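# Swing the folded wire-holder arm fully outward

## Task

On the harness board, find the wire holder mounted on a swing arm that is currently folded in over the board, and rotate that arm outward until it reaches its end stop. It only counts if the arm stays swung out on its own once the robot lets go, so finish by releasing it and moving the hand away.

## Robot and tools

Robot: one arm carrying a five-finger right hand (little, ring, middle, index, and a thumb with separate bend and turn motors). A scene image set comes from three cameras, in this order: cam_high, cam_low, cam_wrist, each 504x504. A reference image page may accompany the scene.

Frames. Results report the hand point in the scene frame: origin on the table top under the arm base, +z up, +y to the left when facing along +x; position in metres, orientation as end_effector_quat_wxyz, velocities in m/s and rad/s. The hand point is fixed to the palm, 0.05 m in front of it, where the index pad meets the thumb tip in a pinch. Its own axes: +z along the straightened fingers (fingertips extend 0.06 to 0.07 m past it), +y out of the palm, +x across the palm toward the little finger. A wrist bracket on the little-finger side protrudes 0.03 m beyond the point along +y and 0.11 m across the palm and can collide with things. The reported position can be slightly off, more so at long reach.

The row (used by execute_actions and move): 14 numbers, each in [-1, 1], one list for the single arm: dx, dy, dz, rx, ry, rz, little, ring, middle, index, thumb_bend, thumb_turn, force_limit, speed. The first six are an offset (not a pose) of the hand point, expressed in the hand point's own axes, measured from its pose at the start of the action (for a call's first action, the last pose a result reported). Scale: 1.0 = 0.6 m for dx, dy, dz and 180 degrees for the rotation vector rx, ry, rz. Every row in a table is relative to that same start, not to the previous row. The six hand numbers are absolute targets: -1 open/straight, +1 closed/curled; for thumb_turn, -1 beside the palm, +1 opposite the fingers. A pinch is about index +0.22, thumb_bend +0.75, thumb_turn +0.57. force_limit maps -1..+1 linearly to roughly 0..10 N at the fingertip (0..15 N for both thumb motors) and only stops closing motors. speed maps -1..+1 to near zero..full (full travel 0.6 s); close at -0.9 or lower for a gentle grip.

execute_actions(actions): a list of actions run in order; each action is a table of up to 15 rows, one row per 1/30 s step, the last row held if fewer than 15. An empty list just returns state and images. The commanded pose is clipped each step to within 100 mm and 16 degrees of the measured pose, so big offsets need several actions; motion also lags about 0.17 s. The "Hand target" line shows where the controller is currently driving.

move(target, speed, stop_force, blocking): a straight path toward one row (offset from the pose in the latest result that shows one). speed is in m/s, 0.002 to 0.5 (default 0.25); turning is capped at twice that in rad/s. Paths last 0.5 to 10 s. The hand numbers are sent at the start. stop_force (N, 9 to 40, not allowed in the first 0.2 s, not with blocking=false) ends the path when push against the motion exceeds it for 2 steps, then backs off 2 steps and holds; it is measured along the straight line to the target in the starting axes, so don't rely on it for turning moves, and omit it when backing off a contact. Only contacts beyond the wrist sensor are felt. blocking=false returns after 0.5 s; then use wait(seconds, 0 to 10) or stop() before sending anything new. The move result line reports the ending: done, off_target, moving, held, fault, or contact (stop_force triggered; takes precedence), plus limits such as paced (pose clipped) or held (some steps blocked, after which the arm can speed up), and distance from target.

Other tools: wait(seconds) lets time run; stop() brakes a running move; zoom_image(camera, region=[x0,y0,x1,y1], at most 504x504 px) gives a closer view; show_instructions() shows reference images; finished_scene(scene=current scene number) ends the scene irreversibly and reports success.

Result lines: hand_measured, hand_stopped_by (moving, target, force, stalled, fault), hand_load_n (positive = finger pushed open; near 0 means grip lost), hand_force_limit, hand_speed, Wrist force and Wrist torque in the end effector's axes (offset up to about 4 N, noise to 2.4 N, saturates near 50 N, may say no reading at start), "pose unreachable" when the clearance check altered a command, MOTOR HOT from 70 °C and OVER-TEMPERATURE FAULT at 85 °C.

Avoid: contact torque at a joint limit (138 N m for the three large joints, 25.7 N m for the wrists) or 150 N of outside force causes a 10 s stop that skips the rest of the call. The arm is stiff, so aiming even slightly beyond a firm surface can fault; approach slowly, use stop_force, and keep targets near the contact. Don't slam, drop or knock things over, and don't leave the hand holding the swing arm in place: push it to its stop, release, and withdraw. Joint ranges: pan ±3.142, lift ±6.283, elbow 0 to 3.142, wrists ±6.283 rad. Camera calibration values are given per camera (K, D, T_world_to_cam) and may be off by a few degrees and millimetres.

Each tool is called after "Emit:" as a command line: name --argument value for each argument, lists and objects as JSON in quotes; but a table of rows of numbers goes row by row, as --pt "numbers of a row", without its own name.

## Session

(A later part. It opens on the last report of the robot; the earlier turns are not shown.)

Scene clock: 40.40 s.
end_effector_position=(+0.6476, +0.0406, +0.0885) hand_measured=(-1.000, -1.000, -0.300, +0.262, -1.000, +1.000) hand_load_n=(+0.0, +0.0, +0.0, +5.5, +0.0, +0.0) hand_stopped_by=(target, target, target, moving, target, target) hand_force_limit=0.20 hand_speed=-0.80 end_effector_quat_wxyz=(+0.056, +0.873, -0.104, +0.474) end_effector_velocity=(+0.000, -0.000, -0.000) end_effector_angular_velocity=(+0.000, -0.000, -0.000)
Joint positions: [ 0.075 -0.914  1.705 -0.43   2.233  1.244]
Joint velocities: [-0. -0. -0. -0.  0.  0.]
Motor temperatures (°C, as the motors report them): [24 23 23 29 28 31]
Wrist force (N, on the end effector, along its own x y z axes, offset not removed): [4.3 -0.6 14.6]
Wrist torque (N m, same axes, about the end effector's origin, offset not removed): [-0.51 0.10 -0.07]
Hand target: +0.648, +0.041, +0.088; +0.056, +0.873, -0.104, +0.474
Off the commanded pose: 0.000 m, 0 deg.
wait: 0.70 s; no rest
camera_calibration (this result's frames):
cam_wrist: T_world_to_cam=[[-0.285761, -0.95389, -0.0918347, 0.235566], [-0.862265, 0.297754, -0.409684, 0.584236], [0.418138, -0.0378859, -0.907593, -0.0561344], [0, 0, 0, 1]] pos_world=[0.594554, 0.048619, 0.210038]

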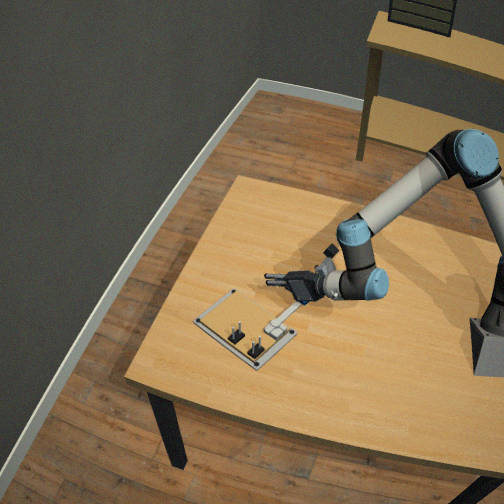

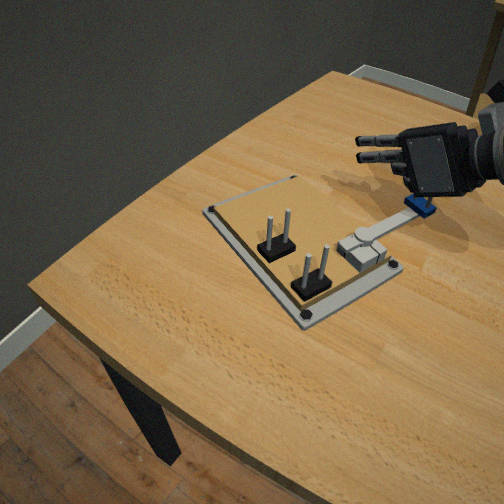

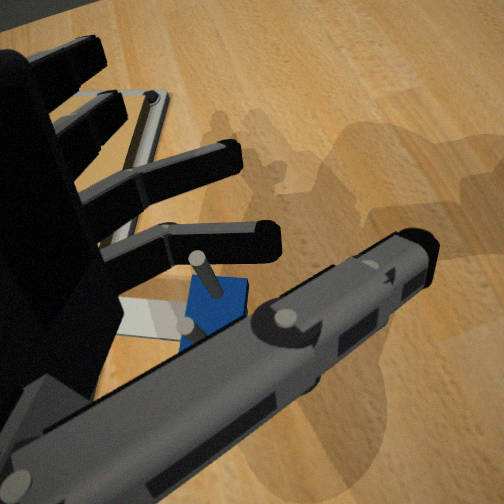

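Emit:
move --target '[0.195, 0, -0.067, 0.0559, 0, -0.0363, -1, -1, -0.5, -0.5, -1, 1, 0.2, 1.0]' --speed 0.25

Scene clock: 42.83 s.
end_effector_position=(+0.6765, +0.0334, +0.2082) hand_measured=(-1.000, -1.000, -0.500, -0.500, -1.000, +1.000) hand_load_n=(+0.0, +0.0, +0.0, +0.0, +0.0, +0.0) hand_stopped_by=(target, target, target, target, target, target) hand_force_limit=0.20 hand_speed=1.00 end_effector_quat_wxyz=(+0.007, +0.879, -0.012, +0.477) end_effector_velocity=(+0.001, -0.000, +0.002) end_effector_angular_velocity=(+0.000, +0.004, +0.004)
Joint positions: [ 0.127 -1.048  1.55  -0.054  2.116  1.196]
Joint velocities: [ 0.001 -0.    -0.008  0.013 -0.001  0.001]
Motor temperatures (°C, as the motors report them): [24 23 23 29 28 31]
Wrist force (N, on the end effector, along its own x y z axes, offset not removed): [-1.3 -2.1 0.1]
Wrist torque (N m, same axes, about the end effector's origin, offset not removed): [-0.37 0.24 -0.29]
Hand target: +0.677, +0.033, +0.209; +0.006, +0.879, -0.012, +0.477
Off the commanded pose: 0.000 m, 0 deg.
move: done
camera_calibration (this result's frames):
cam_wrist: T_world_to_cam=[[-0.0817407, -0.992425, -0.0917084, 0.111148], [-0.904975, 0.112456, -0.410334, 0.695594], [0.417539, 0.0494528, -0.907312, 0.0376276], [0, 0, 0, 1]] pos_world=[0.622869, 0.0302215, 0.329759]

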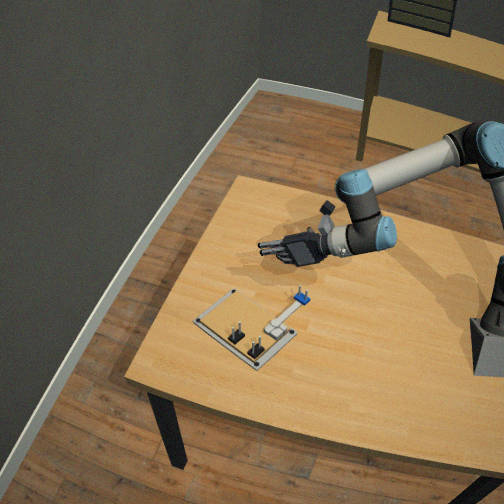

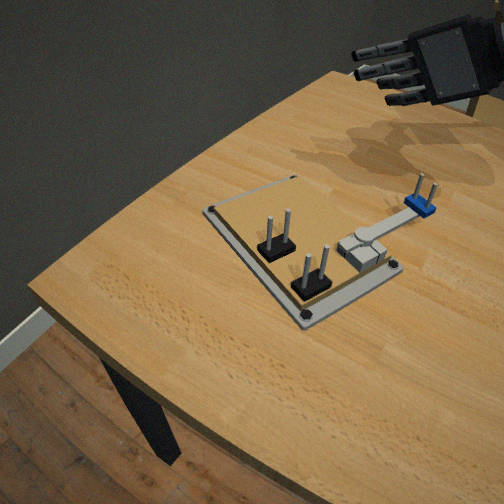

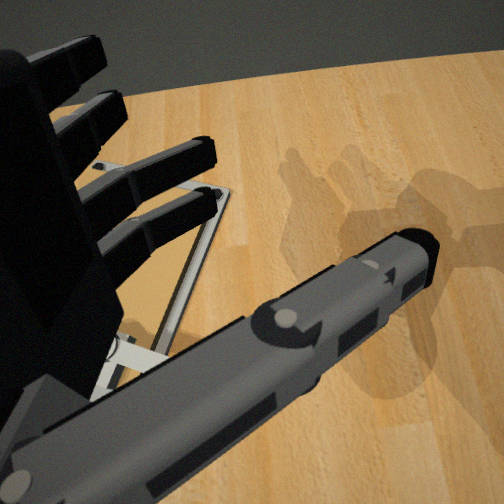

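The swing arm stayed at its stop after release, and the hand is clear.

Emit:
finished_scene --scene 2

The scene is finished: the task was done.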